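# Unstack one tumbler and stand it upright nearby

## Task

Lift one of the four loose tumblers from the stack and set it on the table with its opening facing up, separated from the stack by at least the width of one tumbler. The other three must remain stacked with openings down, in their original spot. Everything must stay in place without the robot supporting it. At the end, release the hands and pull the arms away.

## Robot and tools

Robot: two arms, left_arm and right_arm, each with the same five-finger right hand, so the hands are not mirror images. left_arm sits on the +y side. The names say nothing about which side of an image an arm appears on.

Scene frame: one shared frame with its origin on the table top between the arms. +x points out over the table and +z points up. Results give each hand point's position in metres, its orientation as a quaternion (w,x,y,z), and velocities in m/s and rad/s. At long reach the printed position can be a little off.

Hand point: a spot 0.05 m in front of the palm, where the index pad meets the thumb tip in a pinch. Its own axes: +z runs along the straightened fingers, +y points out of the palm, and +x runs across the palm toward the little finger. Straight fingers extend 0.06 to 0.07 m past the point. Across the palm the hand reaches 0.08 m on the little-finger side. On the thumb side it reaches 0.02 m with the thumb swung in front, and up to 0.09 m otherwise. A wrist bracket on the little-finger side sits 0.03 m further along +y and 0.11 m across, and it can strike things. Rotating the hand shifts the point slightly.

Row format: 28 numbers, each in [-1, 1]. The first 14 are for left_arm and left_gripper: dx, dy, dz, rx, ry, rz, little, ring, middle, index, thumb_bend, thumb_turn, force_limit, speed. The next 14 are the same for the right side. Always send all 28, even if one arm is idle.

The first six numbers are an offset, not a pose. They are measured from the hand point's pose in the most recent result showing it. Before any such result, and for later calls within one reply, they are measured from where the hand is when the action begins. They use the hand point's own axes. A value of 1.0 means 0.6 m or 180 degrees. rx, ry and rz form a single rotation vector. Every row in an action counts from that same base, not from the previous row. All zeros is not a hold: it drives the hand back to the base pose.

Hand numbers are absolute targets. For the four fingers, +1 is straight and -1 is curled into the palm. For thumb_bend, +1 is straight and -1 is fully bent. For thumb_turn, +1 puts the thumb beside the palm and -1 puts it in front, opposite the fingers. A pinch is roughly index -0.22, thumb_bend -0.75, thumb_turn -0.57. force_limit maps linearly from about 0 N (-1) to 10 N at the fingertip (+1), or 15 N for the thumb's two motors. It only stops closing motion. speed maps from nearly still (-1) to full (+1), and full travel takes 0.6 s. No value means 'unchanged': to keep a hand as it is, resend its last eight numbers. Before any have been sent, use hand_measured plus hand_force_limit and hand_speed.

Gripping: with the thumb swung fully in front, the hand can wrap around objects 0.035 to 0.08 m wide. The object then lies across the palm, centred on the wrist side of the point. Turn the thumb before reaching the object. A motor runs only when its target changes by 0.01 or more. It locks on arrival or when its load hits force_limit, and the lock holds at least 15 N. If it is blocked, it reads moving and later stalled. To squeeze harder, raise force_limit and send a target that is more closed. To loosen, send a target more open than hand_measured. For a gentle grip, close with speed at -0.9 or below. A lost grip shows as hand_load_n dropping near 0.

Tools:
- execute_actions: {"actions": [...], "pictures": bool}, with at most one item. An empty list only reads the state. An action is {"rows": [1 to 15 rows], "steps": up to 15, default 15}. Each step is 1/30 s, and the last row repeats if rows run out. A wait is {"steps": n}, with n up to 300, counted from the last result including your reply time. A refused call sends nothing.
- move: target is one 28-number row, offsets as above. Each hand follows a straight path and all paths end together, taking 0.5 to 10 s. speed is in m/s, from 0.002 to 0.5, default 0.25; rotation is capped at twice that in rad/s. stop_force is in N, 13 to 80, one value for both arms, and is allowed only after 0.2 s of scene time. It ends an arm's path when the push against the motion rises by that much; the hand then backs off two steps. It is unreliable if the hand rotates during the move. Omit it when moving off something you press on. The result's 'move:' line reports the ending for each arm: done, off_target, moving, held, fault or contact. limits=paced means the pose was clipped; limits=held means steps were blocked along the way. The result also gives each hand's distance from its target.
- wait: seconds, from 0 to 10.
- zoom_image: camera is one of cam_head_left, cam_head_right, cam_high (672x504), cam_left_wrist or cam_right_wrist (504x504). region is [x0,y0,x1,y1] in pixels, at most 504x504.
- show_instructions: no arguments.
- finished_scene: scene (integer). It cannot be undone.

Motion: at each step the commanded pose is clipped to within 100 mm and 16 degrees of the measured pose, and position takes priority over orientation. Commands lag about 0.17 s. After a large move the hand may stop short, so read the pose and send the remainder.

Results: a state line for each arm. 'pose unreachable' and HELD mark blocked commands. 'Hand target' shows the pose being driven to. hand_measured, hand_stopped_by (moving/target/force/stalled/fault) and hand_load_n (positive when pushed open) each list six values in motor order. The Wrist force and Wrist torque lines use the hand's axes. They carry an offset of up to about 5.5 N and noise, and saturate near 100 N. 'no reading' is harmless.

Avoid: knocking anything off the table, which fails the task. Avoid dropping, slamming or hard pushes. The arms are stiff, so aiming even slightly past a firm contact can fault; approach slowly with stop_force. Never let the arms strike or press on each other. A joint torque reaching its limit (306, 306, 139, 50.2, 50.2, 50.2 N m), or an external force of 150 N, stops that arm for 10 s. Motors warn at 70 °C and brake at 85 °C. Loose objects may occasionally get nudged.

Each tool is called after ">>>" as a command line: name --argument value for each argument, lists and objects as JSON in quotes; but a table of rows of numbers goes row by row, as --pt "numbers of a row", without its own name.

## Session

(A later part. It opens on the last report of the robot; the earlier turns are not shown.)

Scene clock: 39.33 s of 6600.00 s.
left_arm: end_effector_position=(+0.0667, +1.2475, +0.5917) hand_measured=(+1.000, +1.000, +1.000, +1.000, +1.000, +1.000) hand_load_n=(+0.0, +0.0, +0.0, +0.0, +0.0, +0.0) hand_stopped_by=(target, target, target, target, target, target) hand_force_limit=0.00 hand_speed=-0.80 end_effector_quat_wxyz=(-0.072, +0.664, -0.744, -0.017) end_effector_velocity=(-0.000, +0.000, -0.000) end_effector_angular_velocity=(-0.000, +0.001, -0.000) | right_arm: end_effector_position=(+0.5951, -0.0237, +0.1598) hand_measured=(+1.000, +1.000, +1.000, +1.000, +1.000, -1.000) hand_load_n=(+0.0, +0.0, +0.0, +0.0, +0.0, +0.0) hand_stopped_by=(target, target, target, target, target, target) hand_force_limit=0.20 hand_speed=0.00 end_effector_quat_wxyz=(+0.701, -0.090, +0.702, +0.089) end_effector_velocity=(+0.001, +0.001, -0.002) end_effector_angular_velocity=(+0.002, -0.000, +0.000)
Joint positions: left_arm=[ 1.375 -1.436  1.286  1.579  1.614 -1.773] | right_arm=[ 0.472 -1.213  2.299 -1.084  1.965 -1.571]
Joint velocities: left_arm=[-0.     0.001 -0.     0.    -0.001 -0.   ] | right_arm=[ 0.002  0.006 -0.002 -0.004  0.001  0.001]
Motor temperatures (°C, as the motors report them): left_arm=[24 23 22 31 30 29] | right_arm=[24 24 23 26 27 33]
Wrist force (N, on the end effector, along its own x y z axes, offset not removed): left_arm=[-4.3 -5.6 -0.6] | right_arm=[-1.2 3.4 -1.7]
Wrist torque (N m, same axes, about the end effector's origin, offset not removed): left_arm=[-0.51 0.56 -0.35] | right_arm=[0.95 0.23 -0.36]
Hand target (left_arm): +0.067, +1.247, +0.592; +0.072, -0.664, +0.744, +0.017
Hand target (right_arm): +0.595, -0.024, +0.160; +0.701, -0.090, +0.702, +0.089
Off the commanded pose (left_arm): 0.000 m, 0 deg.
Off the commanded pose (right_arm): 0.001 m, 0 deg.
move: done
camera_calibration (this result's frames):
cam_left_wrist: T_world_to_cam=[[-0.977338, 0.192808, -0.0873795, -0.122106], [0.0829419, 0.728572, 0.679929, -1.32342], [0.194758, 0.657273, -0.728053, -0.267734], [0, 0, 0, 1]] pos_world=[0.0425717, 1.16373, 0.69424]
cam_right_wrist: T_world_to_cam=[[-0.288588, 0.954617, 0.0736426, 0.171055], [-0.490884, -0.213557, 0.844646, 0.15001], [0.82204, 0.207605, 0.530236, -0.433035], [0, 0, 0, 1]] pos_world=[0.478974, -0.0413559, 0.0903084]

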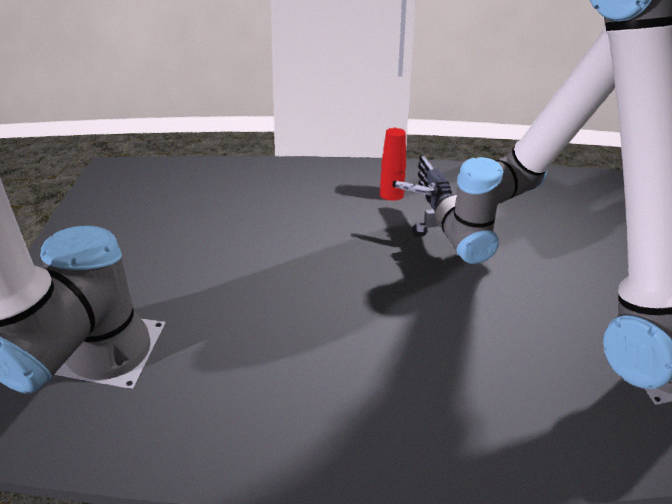

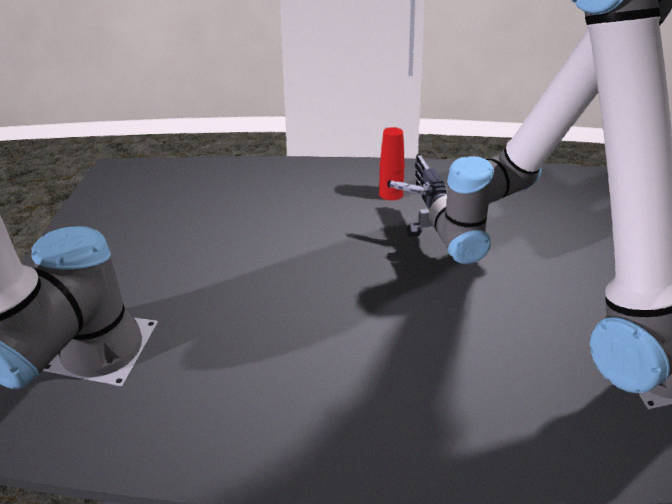

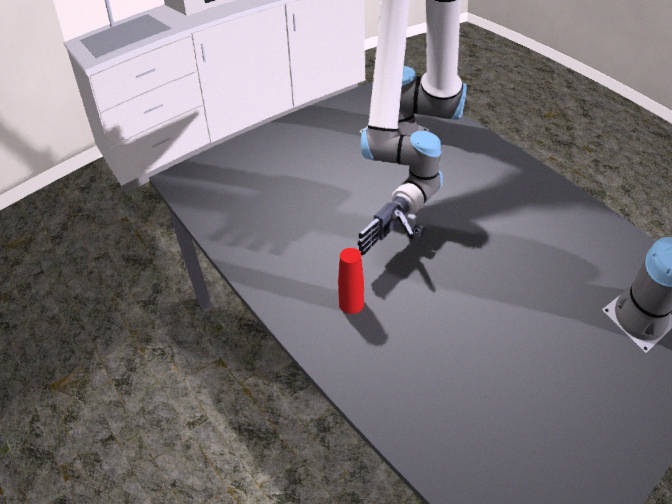

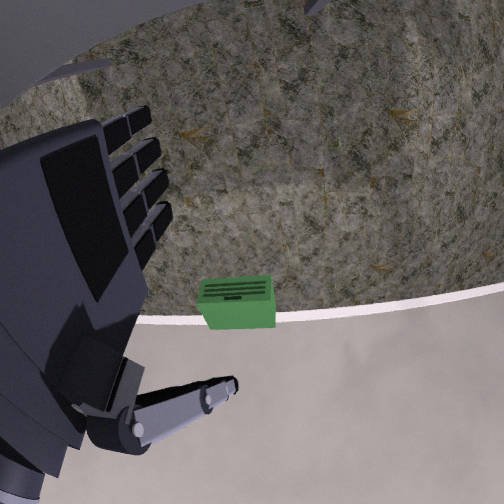

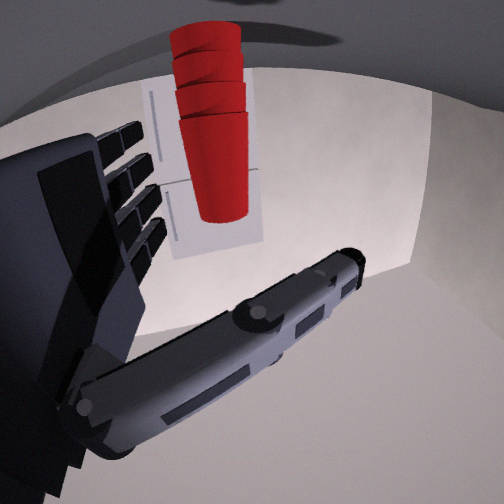

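>>> move --target '[0,0,0,0,0,0,1,1,1,1,1,1,0,-0.8,-0.033,0,0.2,0,0,0,1,1,1,1,1,-1,0.2,0]' --speed 0.06

Scene clock: 46.43 s of 6600.00 s.
left_arm: end_effector_position=(+0.0667, +1.2475, +0.5917) hand_measured=(+1.000, +1.000, +1.000, +1.000, +1.000, +1.000) hand_load_n=(+0.0, +0.0, +0.0, +0.0, +0.0, +0.0) hand_stopped_by=(target, target, target, target, target, target) hand_force_limit=0.00 hand_speed=-0.80 end_effector_quat_wxyz=(-0.072, +0.664, -0.744, -0.017) end_effector_velocity=(-0.000, +0.000, -0.000) end_effector_angular_velocity=(+0.000, +0.000, +0.001) | right_arm: end_effector_position=(+0.7111, +0.0065, +0.1793) hand_measured=(+1.000, +1.000, +1.000, +1.000, +1.000, -1.000) hand_load_n=(+0.0, +0.0, +0.0, +0.0, +0.0, +0.0) hand_stopped_by=(target, target, target, target, target, target) hand_force_limit=0.20 hand_speed=0.00 end_effector_quat_wxyz=(+0.701, -0.090, +0.702, +0.089) end_effector_velocity=(+0.002, +0.000, -0.000) end_effector_angular_velocity=(-0.001, +0.001, -0.000)
Joint positions: left_arm=[ 1.375 -1.436  1.286  1.579  1.614 -1.773] | right_arm=[ 0.393 -1.143  2.107 -0.963  1.887 -1.571]
Joint velocities: left_arm=[ 0.     0.    -0.    -0.    -0.    -0.001] | right_arm=[-0.001  0.002 -0.003  0.002 -0.001 -0.   ]
Motor temperatures (°C, as the motors report them): left_arm=[24 23 23 31 30 29] | right_arm=[24 24 23 26 27 33]
Wrist force (N, on the end effector, along its own x y z axes, offset not removed): left_arm=[0.2 -3.7 -1.4] | right_arm=[2.0 3.4 -1.7]
Wrist torque (N m, same axes, about the end effector's origin, offset not removed): left_arm=[-0.22 -0.10 0.08] | right_arm=[0.90 -0.14 -0.25]
Hand target (left_arm): +0.067, +1.247, +0.592; +0.072, -0.664, +0.744, +0.017
Hand target (right_arm): +0.711, +0.007, +0.179; +0.701, -0.090, +0.702, +0.089
Off the commanded pose (left_arm): 0.000 m, 0 deg.
Off the commanded pose (right_arm): 0.000 m, 0 deg.
After step 90, 1.63 s passed at rest.
move: done
camera_calibration (this result's frames):
cam_left_wrist: T_world_to_cam=[[-0.977338, 0.192807, -0.0873795, -0.122106], [0.0829417, 0.728572, 0.679929, -1.32342], [0.194757, 0.657273, -0.728053, -0.267734], [0, 0, 0, 1]] pos_world=[0.0425717, 1.16373, 0.69424]
cam_right_wrist: T_world_to_cam=[[-0.288593, 0.95463, 0.0734512, 0.17433], [-0.490984, -0.213416, 0.844623, 0.197002], [0.821978, 0.207689, 0.530299, -0.544936], [0, 0, 0, 1]] pos_world=[0.594961, -0.0111999, 0.109782]

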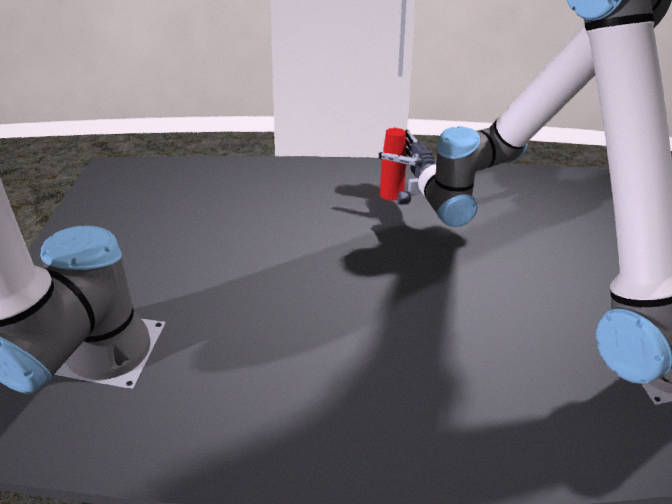

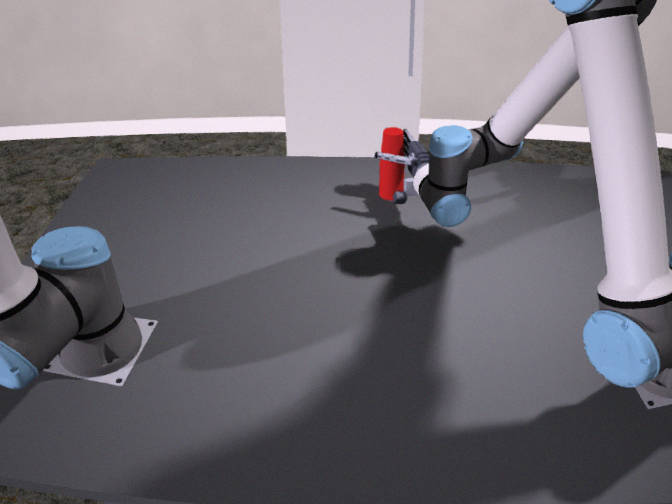

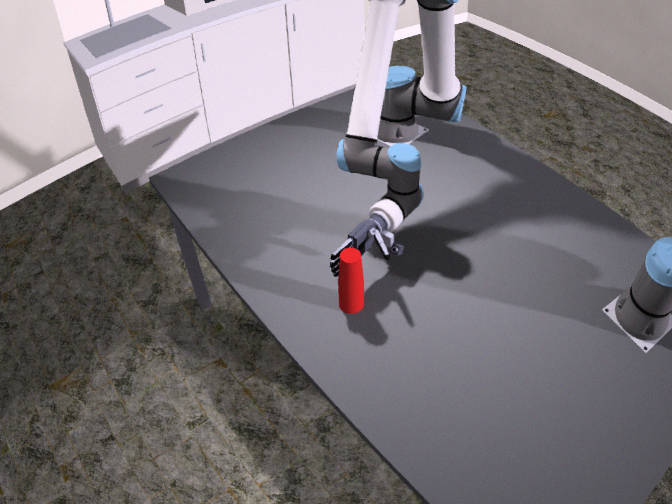

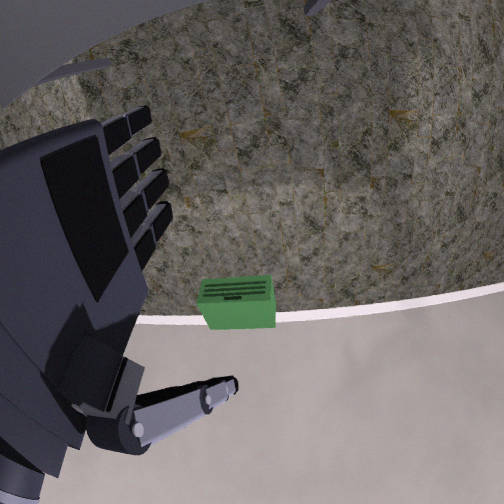

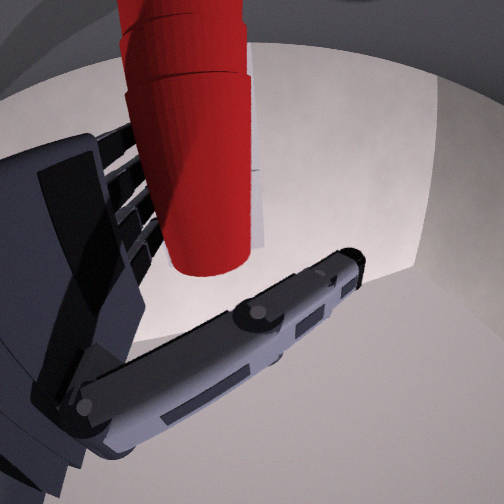

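>>> move --target '[0,0,0,0,0,0,1,1,1,1,1,1,0,-0.8,0,0,0.085,0,0,0,1,1,1,1,1,-1,0.2,0]' --speed 0.02

Scene clock: 53.80 s of 6600.00 s.
left_arm: end_effector_position=(+0.0667, +1.2475, +0.5917) hand_measured=(+1.000, +1.000, +1.000, +1.000, +1.000, +1.000) hand_load_n=(+0.0, +0.0, +0.0, +0.0, +0.0, +0.0) hand_stopped_by=(target, target, target, target, target, target) hand_force_limit=0.00 hand_speed=-0.80 end_effector_quat_wxyz=(-0.072, +0.664, -0.744, -0.017) end_effector_velocity=(-0.001, -0.000, -0.000) end_effector_angular_velocity=(-0.000, +0.002, +0.002) | right_arm: end_effector_position=(+0.7602, +0.0192, +0.1792) hand_measured=(+1.000, +1.000, +1.000, +1.000, +1.000, -1.000) hand_load_n=(+0.0, +0.0, +0.0, +0.0, +0.0, +0.0) hand_stopped_by=(target, target, target, target, target, target) hand_force_limit=0.20 hand_speed=0.00 end_effector_quat_wxyz=(+0.701, -0.090, +0.702, +0.089) end_effector_velocity=(+0.002, +0.001, -0.000) end_effector_angular_velocity=(+0.000, +0.001, +0.000)
Joint positions: left_arm=[ 1.375 -1.436  1.286  1.579  1.614 -1.773] | right_arm=[ 0.368 -1.095  2.021 -0.925  1.861 -1.572]
Joint velocities: left_arm=[ 0.002  0.     0.001  0.    -0.001  0.   ] | right_arm=[-0.001  0.002 -0.004  0.002 -0.001  0.001]
Motor temperatures (°C, as the motors report them): left_arm=[24 23 23 31 30 29] | right_arm=[24 24 23 26 27 33]
Wrist force (N, on the end effector, along its own x y z axes, offset not removed): left_arm=[-0.5 -5.0 -2.4] | right_arm=[2.3 -0.1 -4.4]
Wrist torque (N m, same axes, about the end effector's origin, offset not removed): left_arm=[-0.31 0.20 -0.06] | right_arm=[0.56 -0.18 -0.19]
Hand target (left_arm): +0.067, +1.247, +0.592; +0.072, -0.664, +0.744, +0.017
Hand target (right_arm): +0.760, +0.019, +0.179; +0.701, -0.090, +0.702, +0.089
Off the commanded pose (left_arm): 0.000 m, 0 deg.
Off the commanded pose (right_arm): 0.000 m, 0 deg.
After step 90, 1.53 s passed at rest.
move: done
camera_calibration (this result's frames):
cam_left_wrist: T_world_to_cam=[[-0.977338, 0.192807, -0.0873795, -0.122105], [0.0829416, 0.728572, 0.679929, -1.32342], [0.194757, 0.657273, -0.728053, -0.267734], [0, 0, 0, 1]] pos_world=[0.0425717, 1.16373, 0.69424]
cam_right_wrist: T_world_to_cam=[[-0.288592, 0.954635, 0.0733941, 0.176344], [-0.491016, -0.213373, 0.844615, 0.223964], [0.82196, 0.207711, 0.530319, -0.58789], [0, 0, 0, 1]] pos_world=[0.644083, 0.00155542, 0.109663]

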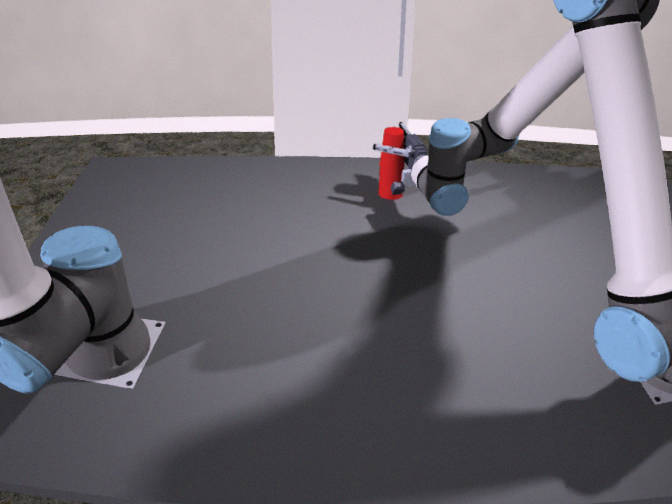

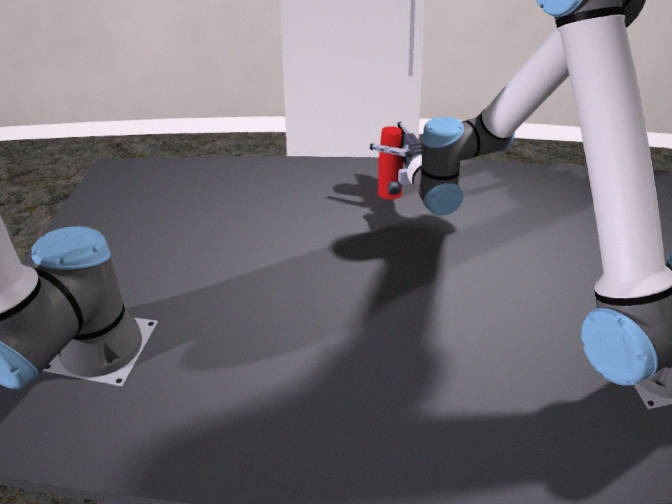

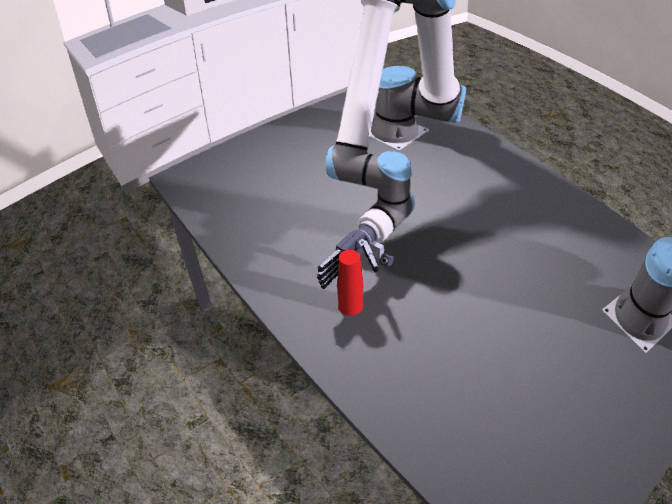

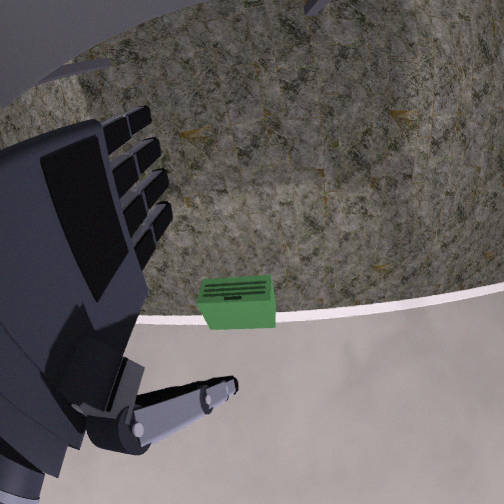

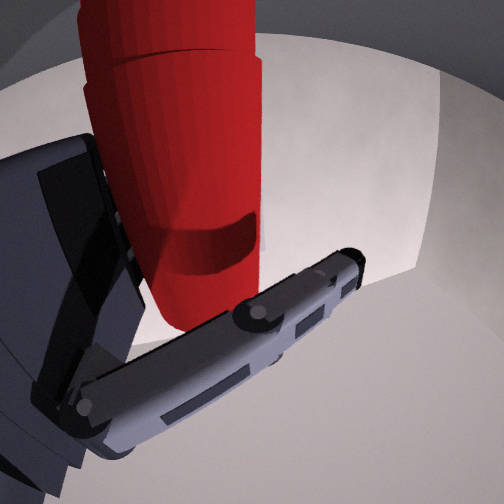

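>>> move --target '[0,0,0,0,0,0,1,1,1,1,1,1,0,-0.8,0.015,0,0.01,0,0,0,1,1,1,1,1,-1,0.2,0]' --speed 0.01

>>> move --target '[0,0,0,0,0,0,1,1,1,1,1,1,0,-0.8,0,0,0,0,0,0,1,-1,-1,-1,-1,-1,0.2,-0.8]'

>>> wait --seconds 3

Scene clock: 58.70 s of 6600.00 s.
left_arm: end_effector_position=(+0.0667, +1.2475, +0.5917) hand_measured=(+1.000, +1.000, +1.000, +1.000, +1.000, +1.000) hand_load_n=(+0.0, +0.0, +0.0, +0.0, +0.0, +0.0) hand_stopped_by=(target, target, target, target, target, target) hand_force_limit=0.00 hand_speed=-0.80 end_effector_quat_wxyz=(-0.072, +0.664, -0.744, -0.017) end_effector_velocity=(-0.000, -0.000, -0.000) end_effector_angular_velocity=(-0.000, +0.001, +0.000) | right_arm: end_effector_position=(+0.7659, +0.0207, +0.1703) hand_measured=(+1.000, +1.000, +1.000, +1.000, +1.000, -1.000) hand_load_n=(+0.0, +0.0, +0.0, +0.0, +0.0, +0.0) hand_stopped_by=(target, target, target, target, target, target) hand_force_limit=0.20 hand_speed=0.00 end_effector_quat_wxyz=(+0.701, -0.090, +0.702, +0.089) end_effector_velocity=(+0.001, +0.000, -0.002) end_effector_angular_velocity=(+0.000, +0.000, -0.000)
Joint positions: left_arm=[ 1.375 -1.436  1.286  1.579  1.614 -1.773] | right_arm=[ 0.366 -1.077  2.014 -0.935  1.859 -1.572]
Joint velocities: left_arm=[ 0. -0.  0.  0. -0.  0.] | right_arm=[-0.     0.004 -0.001 -0.002 -0.     0.   ]
Motor temperatures (°C, as the motors report them): left_arm=[24 23 23 31 30 29] | right_arm=[24 24 23 26 27 33]
Wrist force (N, on the end effector, along its own x y z axes, offset not removed): left_arm=[0.4 -2.7 -1.7] | right_arm=[0.2 -4.0 -7.8]
Wrist torque (N m, same axes, about the end effector's origin, offset not removed): left_arm=[0.04 -0.09 0.15] | right_arm=[0.09 0.49 -0.39]
Hand target (left_arm): +0.067, +1.247, +0.592; +0.072, -0.664, +0.744, +0.017
Hand target (right_arm): +0.766, +0.021, +0.170; +0.701, -0.090, +0.702, +0.089
Off the commanded pose (left_arm): 0.000 m, 0 deg.
Off the commanded pose (right_arm): 0.000 m, 0 deg.
After step 90, 0.60 s passed at rest.
move: done
camera_calibration (this result's frames):
cam_left_wrist: T_world_to_cam=[[-0.977338, 0.192807, -0.0873795, -0.122105], [0.0829417, 0.728572, 0.679929, -1.32342], [0.194757, 0.657273, -0.728053, -0.267734], [0, 0, 0, 1]] pos_world=[0.0425717, 1.16373, 0.69424]
cam_right_wrist: T_world_to_cam=[[-0.28859, 0.954636, 0.0733944, 0.177239], [-0.491012, -0.213371, 0.844618, 0.234504], [0.821963, 0.207711, 0.530314, -0.588179], [0, 0, 0, 1]] pos_world=[0.649755, 0.00300895, 0.100845]

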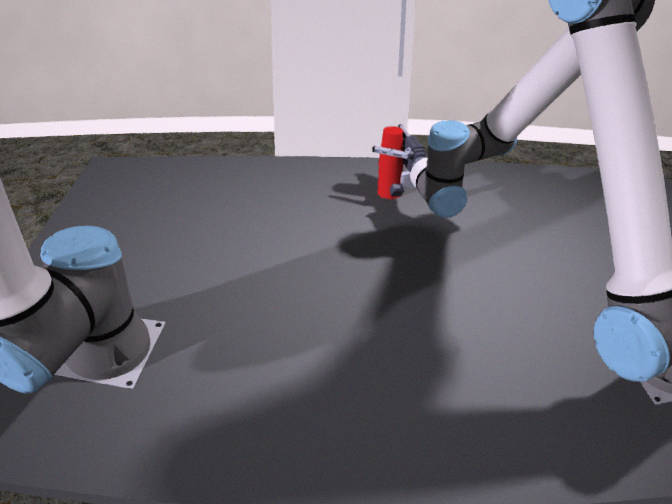

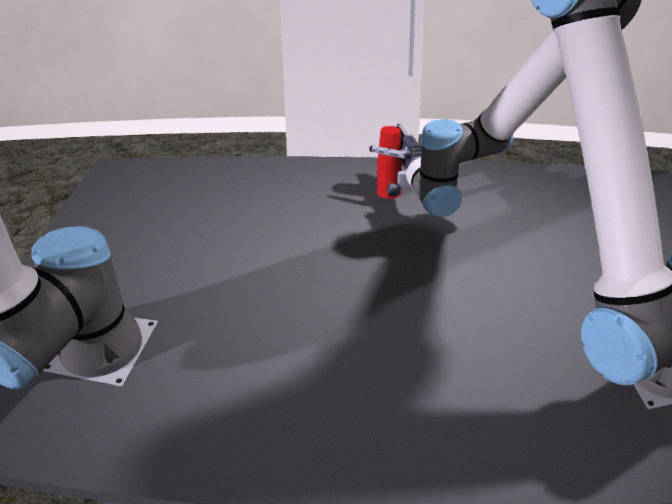

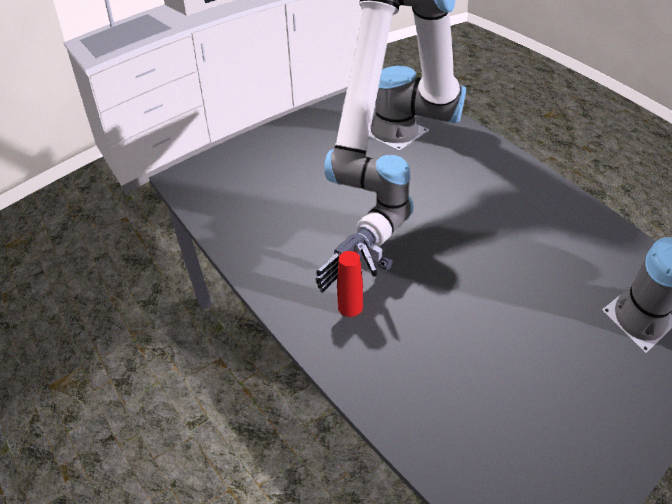

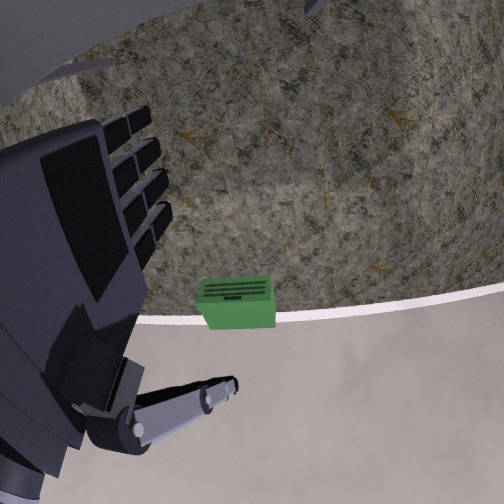

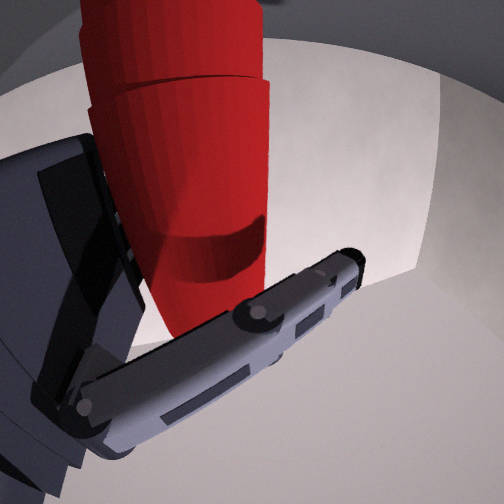

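Scene clock: 62.20 s of 6600.00 s.
left_arm: end_effector_position=(+0.0667, +1.2475, +0.5917) hand_measured=(+1.000, +1.000, +1.000, +1.000, +1.000, +1.000) hand_load_n=(+0.0, +0.0, +0.0, +0.0, +0.0, +0.0) hand_stopped_by=(target, target, target, target, target, target) hand_force_limit=0.00 hand_speed=-0.80 end_effector_quat_wxyz=(-0.072, +0.664, -0.744, -0.017) end_effector_velocity=(-0.000, +0.000, -0.000) end_effector_angular_velocity=(+0.000, +0.001, -0.001) | right_arm: end_effector_position=(+0.7659, +0.0206, +0.1703) hand_measured=(+1.000, +0.014, -0.030, -0.074, +0.358, -1.000) hand_load_n=(+0.0, +3.0, +4.0, +7.5, +11.5, +2.5) hand_stopped_by=(target, force, force, force, force, target) hand_force_limit=0.20 hand_speed=-0.80 end_effector_quat_wxyz=(+0.701, -0.090, +0.702, +0.089) end_effector_velocity=(-0.000, +0.000, +0.000) end_effector_angular_velocity=(+0.001, -0.000, +0.000)
Joint positions: left_arm=[ 1.375 -1.436  1.286  1.579  1.614 -1.773] | right_arm=[ 0.366 -1.077  2.014 -0.935  1.859 -1.572]
Joint velocities: left_arm=[ 0.     0.     0.    -0.    -0.001  0.001] | right_arm=[ 0.001 -0.    -0.    -0.     0.001  0.001]
Motor temperatures (°C, as the motors report them): left_arm=[24 23 23 31 30 29] | right_arm=[24 24 23 26 27 33]
Wrist force (N, on the end effector, along its own x y z axes, offset not removed): left_arm=[-0.3 -3.8 -2.5] | right_arm=[-3.2 0.7 -5.0]
Wrist torque (N m, same axes, about the end effector's origin, offset not removed): left_arm=[-0.20 0.13 -0.10] | right_arm=[0.69 0.38 -0.57]
Hand target (left_arm): +0.067, +1.247, +0.592; +0.072, -0.664, +0.744, +0.017
Hand target (right_arm): +0.766, +0.021, +0.170; +0.701, -0.090, +0.702, +0.089
Off the commanded pose (left_arm): 0.000 m, 0 deg.
Off the commanded pose (right_arm): 0.000 m, 0 deg.
move: done
camera_calibration (this result's frames):
cam_left_wrist: T_world_to_cam=[[-0.977338, 0.192807, -0.0873795, -0.122105], [0.0829415, 0.728572, 0.679929, -1.32342], [0.194757, 0.657273, -0.728053, -0.267734], [0, 0, 0, 1]] pos_world=[0.0425716, 1.16373, 0.69424]
cam_right_wrist: T_world_to_cam=[[-0.288568, 0.954642, 0.0733913, 0.177239], [-0.491018, -0.213357, 0.844618, 0.234509], [0.821967, 0.207693, 0.530314, -0.588188], [0, 0, 0, 1]] pos_world=[0.649764, 0.00299708, 0.100846]

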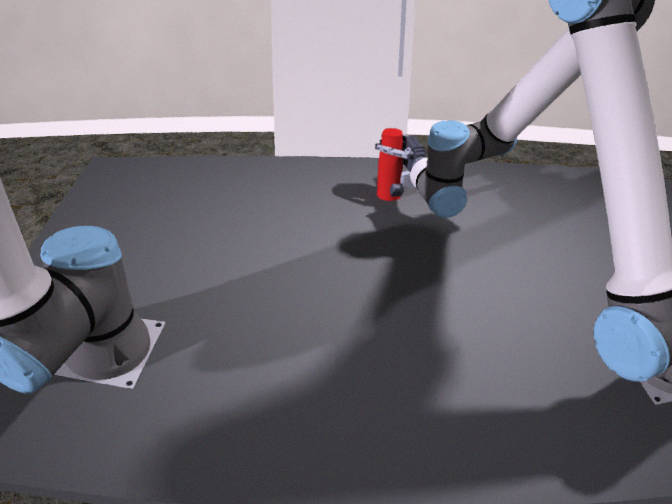

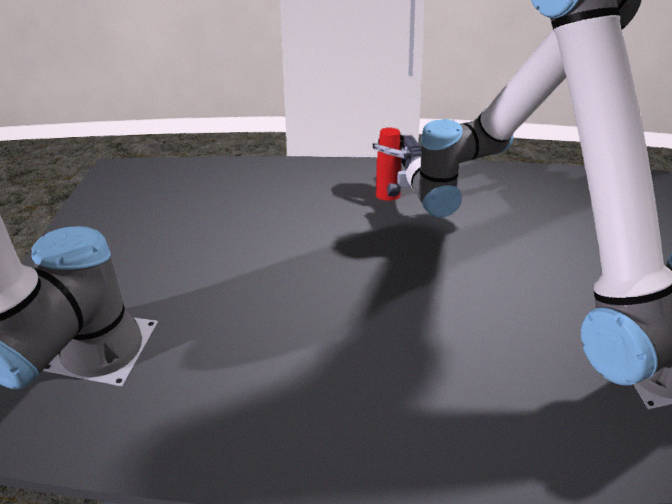

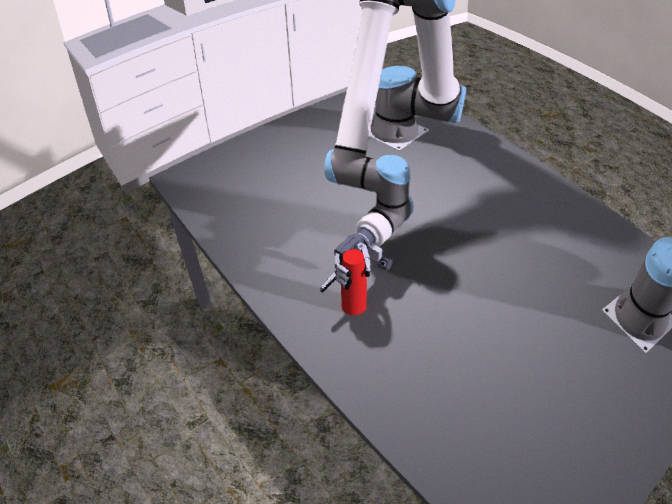

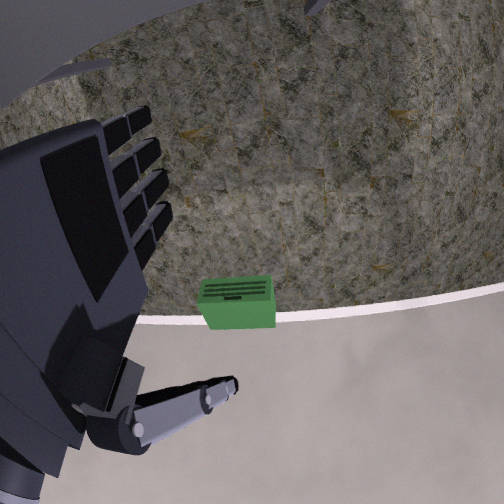

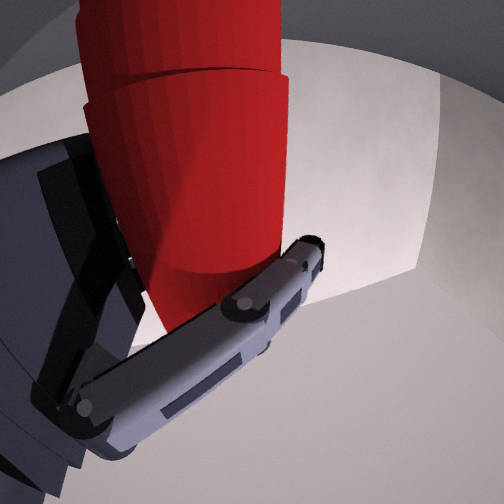

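Scene clock: 65.20 s of 6600.00 s.
left_arm: end_effector_position=(+0.0667, +1.2475, +0.5917) hand_measured=(+1.000, +1.000, +1.000, +1.000, +1.000, +1.000) hand_load_n=(+0.0, +0.0, +0.0, +0.0, +0.0, +0.0) hand_stopped_by=(target, target, target, target, target, target) hand_force_limit=0.00 hand_speed=-0.80 end_effector_quat_wxyz=(-0.072, +0.664, -0.744, -0.017) end_effector_velocity=(+0.000, +0.000, -0.000) end_effector_angular_velocity=(-0.000, -0.000, -0.001) | right_arm: end_effector_position=(+0.7659, +0.0207, +0.1703) hand_measured=(+1.000, +0.014, -0.030, -0.074, +0.358, -1.000) hand_load_n=(+0.0, +3.0, +4.0, +7.5, +11.5, +2.5) hand_stopped_by=(target, force, force, force, force, target) hand_force_limit=0.20 hand_speed=-0.80 end_effector_quat_wxyz=(+0.701, -0.090, +0.702, +0.089) end_effector_velocity=(-0.000, -0.000, -0.001) end_effector_angular_velocity=(-0.001, +0.001, -0.000)
Joint positions: left_arm=[ 1.375 -1.436  1.286  1.579  1.614 -1.773] | right_arm=[ 0.366 -1.077  2.014 -0.935  1.859 -1.572]
Joint velocities: left_arm=[-0.     0.     0.    -0.     0.     0.001] | right_arm=[-0.     0.     0.001  0.    -0.    -0.   ]
Motor temperatures (°C, as the motors report them): left_arm=[24 23 23 31 30 29] | right_arm=[24 24 23 26 27 33]
Wrist force (N, on the end effector, along its own x y z axes, offset not removed): left_arm=[-1.5 -2.4 -1.4] | right_arm=[0.0 -2.1 -5.9]
Wrist torque (N m, same axes, about the end effector's origin, offset not removed): left_arm=[-0.04 0.23 -0.15] | right_arm=[0.51 -0.09 -0.26]
Hand target (left_arm): +0.067, +1.247, +0.592; +0.072, -0.664, +0.744, +0.017
Hand target (right_arm): +0.766, +0.021, +0.170; +0.701, -0.090, +0.702, +0.089
Off the commanded pose (left_arm): 0.000 m, 0 deg.
Off the commanded pose (right_arm): 0.000 m, 0 deg.
Steps of this call (steps 1 to 90: nothing new was sent). Readings (end_effector_position | what the end effector reports):
1: left_arm (+0.0667, +1.2475, +0.5917) | right_arm (+0.7659, +0.0206, +0.1703) | left_arm hand_measured=(+1.000, +1.000, +1.000, +1.000, +1.000, +1.000) hand_load_n=(+0.0, +0.0, +0.0, +0.0, +0.0, +0.0) hand_stopped_by=(target, target, target, target, target, target) hand_force_limit=0.00 hand_speed=-0.80 | right_arm hand_measured=(+1.000, +0.014, -0.030, -0.074, +0.358, -1.000) hand_load_n=(+0.0, +3.0, +4.0, +7.5, +11.5, +2.5) hand_stopped_by=(target, force, force, force, force, target) hand_force_limit=0.20 hand_speed=-0.80
2: left_arm (+0.0667, +1.2475, +0.5917) | right_arm (+0.7659, +0.0206, +0.1703) | left_arm hand_measured=(+1.000, +1.000, +1.000, +1.000, +1.000, +1.000) hand_load_n=(+0.0, +0.0, +0.0, +0.0, +0.0, +0.0) hand_stopped_by=(target, target, target, target, target, target) hand_force_limit=0.00 hand_speed=-0.80 | right_arm hand_measured=(+1.000, +0.014, -0.030, -0.074, +0.358, -1.000) hand_load_n=(+0.0, +3.0, +4.0, +7.5, +11.5, +2.5) hand_stopped_by=(target, force, force, force, force, target) hand_force_limit=0.20 hand_speed=-0.80
4: left_arm (+0.0667, +1.2475, +0.5917) | right_arm (+0.7659, +0.0206, +0.1703) | left_arm hand_measured=(+1.000, +1.000, +1.000, +1.000, +1.000, +1.000) hand_load_n=(+0.0, +0.0, +0.0, +0.0, +0.0, +0.0) hand_stopped_by=(target, target, target, target, target, target) hand_force_limit=0.00 hand_speed=-0.80 | right_arm hand_measured=(+1.000, +0.014, -0.030, -0.074, +0.358, -1.000) hand_load_n=(+0.0, +3.0, +4.0, +7.5, +11.5, +2.5) hand_stopped_by=(target, force, force, force, force, target) hand_force_limit=0.20 hand_speed=-0.80
8: left_arm (+0.0667, +1.2475, +0.5917) | right_arm (+0.7659, +0.0206, +0.1703) | left_arm hand_measured=(+1.000, +1.000, +1.000, +1.000, +1.000, +1.000) hand_load_n=(+0.0, +0.0, +0.0, +0.0, +0.0, +0.0) hand_stopped_by=(target, target, target, target, target, target) hand_force_limit=0.00 hand_speed=-0.80 | right_arm hand_measured=(+1.000, +0.014, -0.030, -0.074, +0.358, -1.000) hand_load_n=(+0.0, +3.0, +4.0, +7.5, +11.5, +2.5) hand_stopped_by=(target, force, force, force, force, target) hand_force_limit=0.20 hand_speed=-0.80
90: the state above
camera_calibration (this result's frames):
cam_left_wrist: T_world_to_cam=[[-0.977338, 0.192807, -0.0873795, -0.122106], [0.0829418, 0.728572, 0.679929, -1.32342], [0.194758, 0.657273, -0.728053, -0.267734], [0, 0, 0, 1]] pos_world=[0.0425717, 1.16373, 0.69424]
cam_right_wrist: T_world_to_cam=[[-0.288585, 0.954637, 0.0733913, 0.177237], [-0.491014, -0.213366, 0.844619, 0.234504], [0.821963, 0.207708, 0.530314, -0.588179], [0, 0, 0, 1]] pos_world=[0.649754, 0.00300753, 0.100846]

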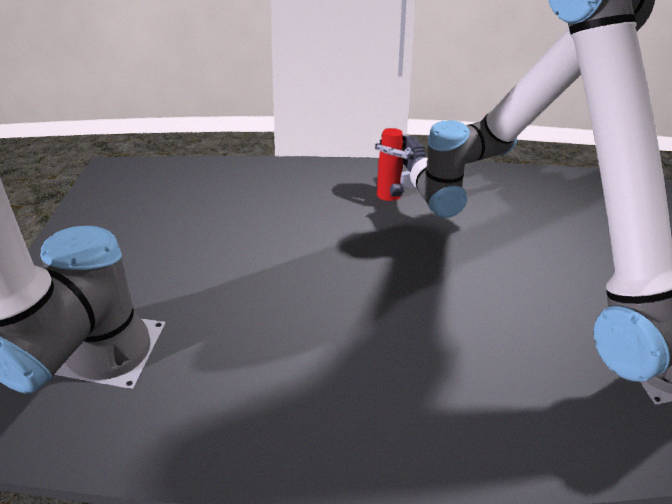

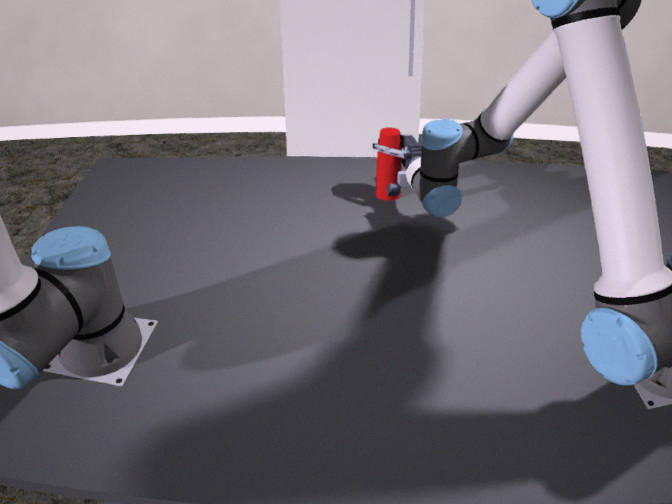

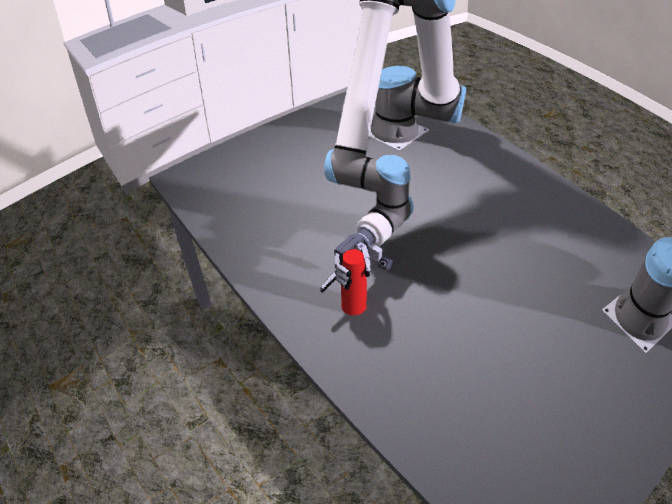

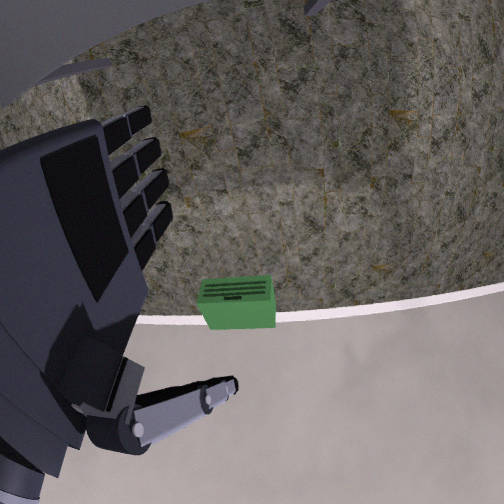

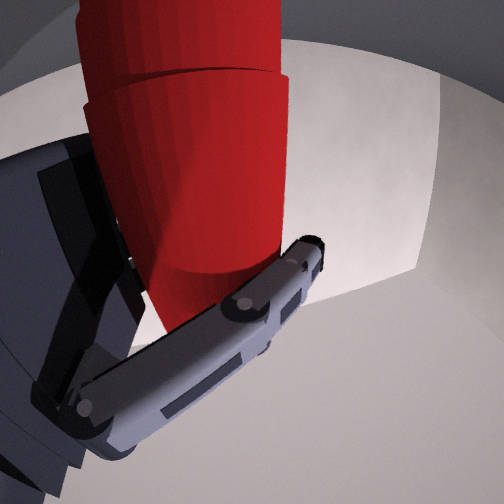

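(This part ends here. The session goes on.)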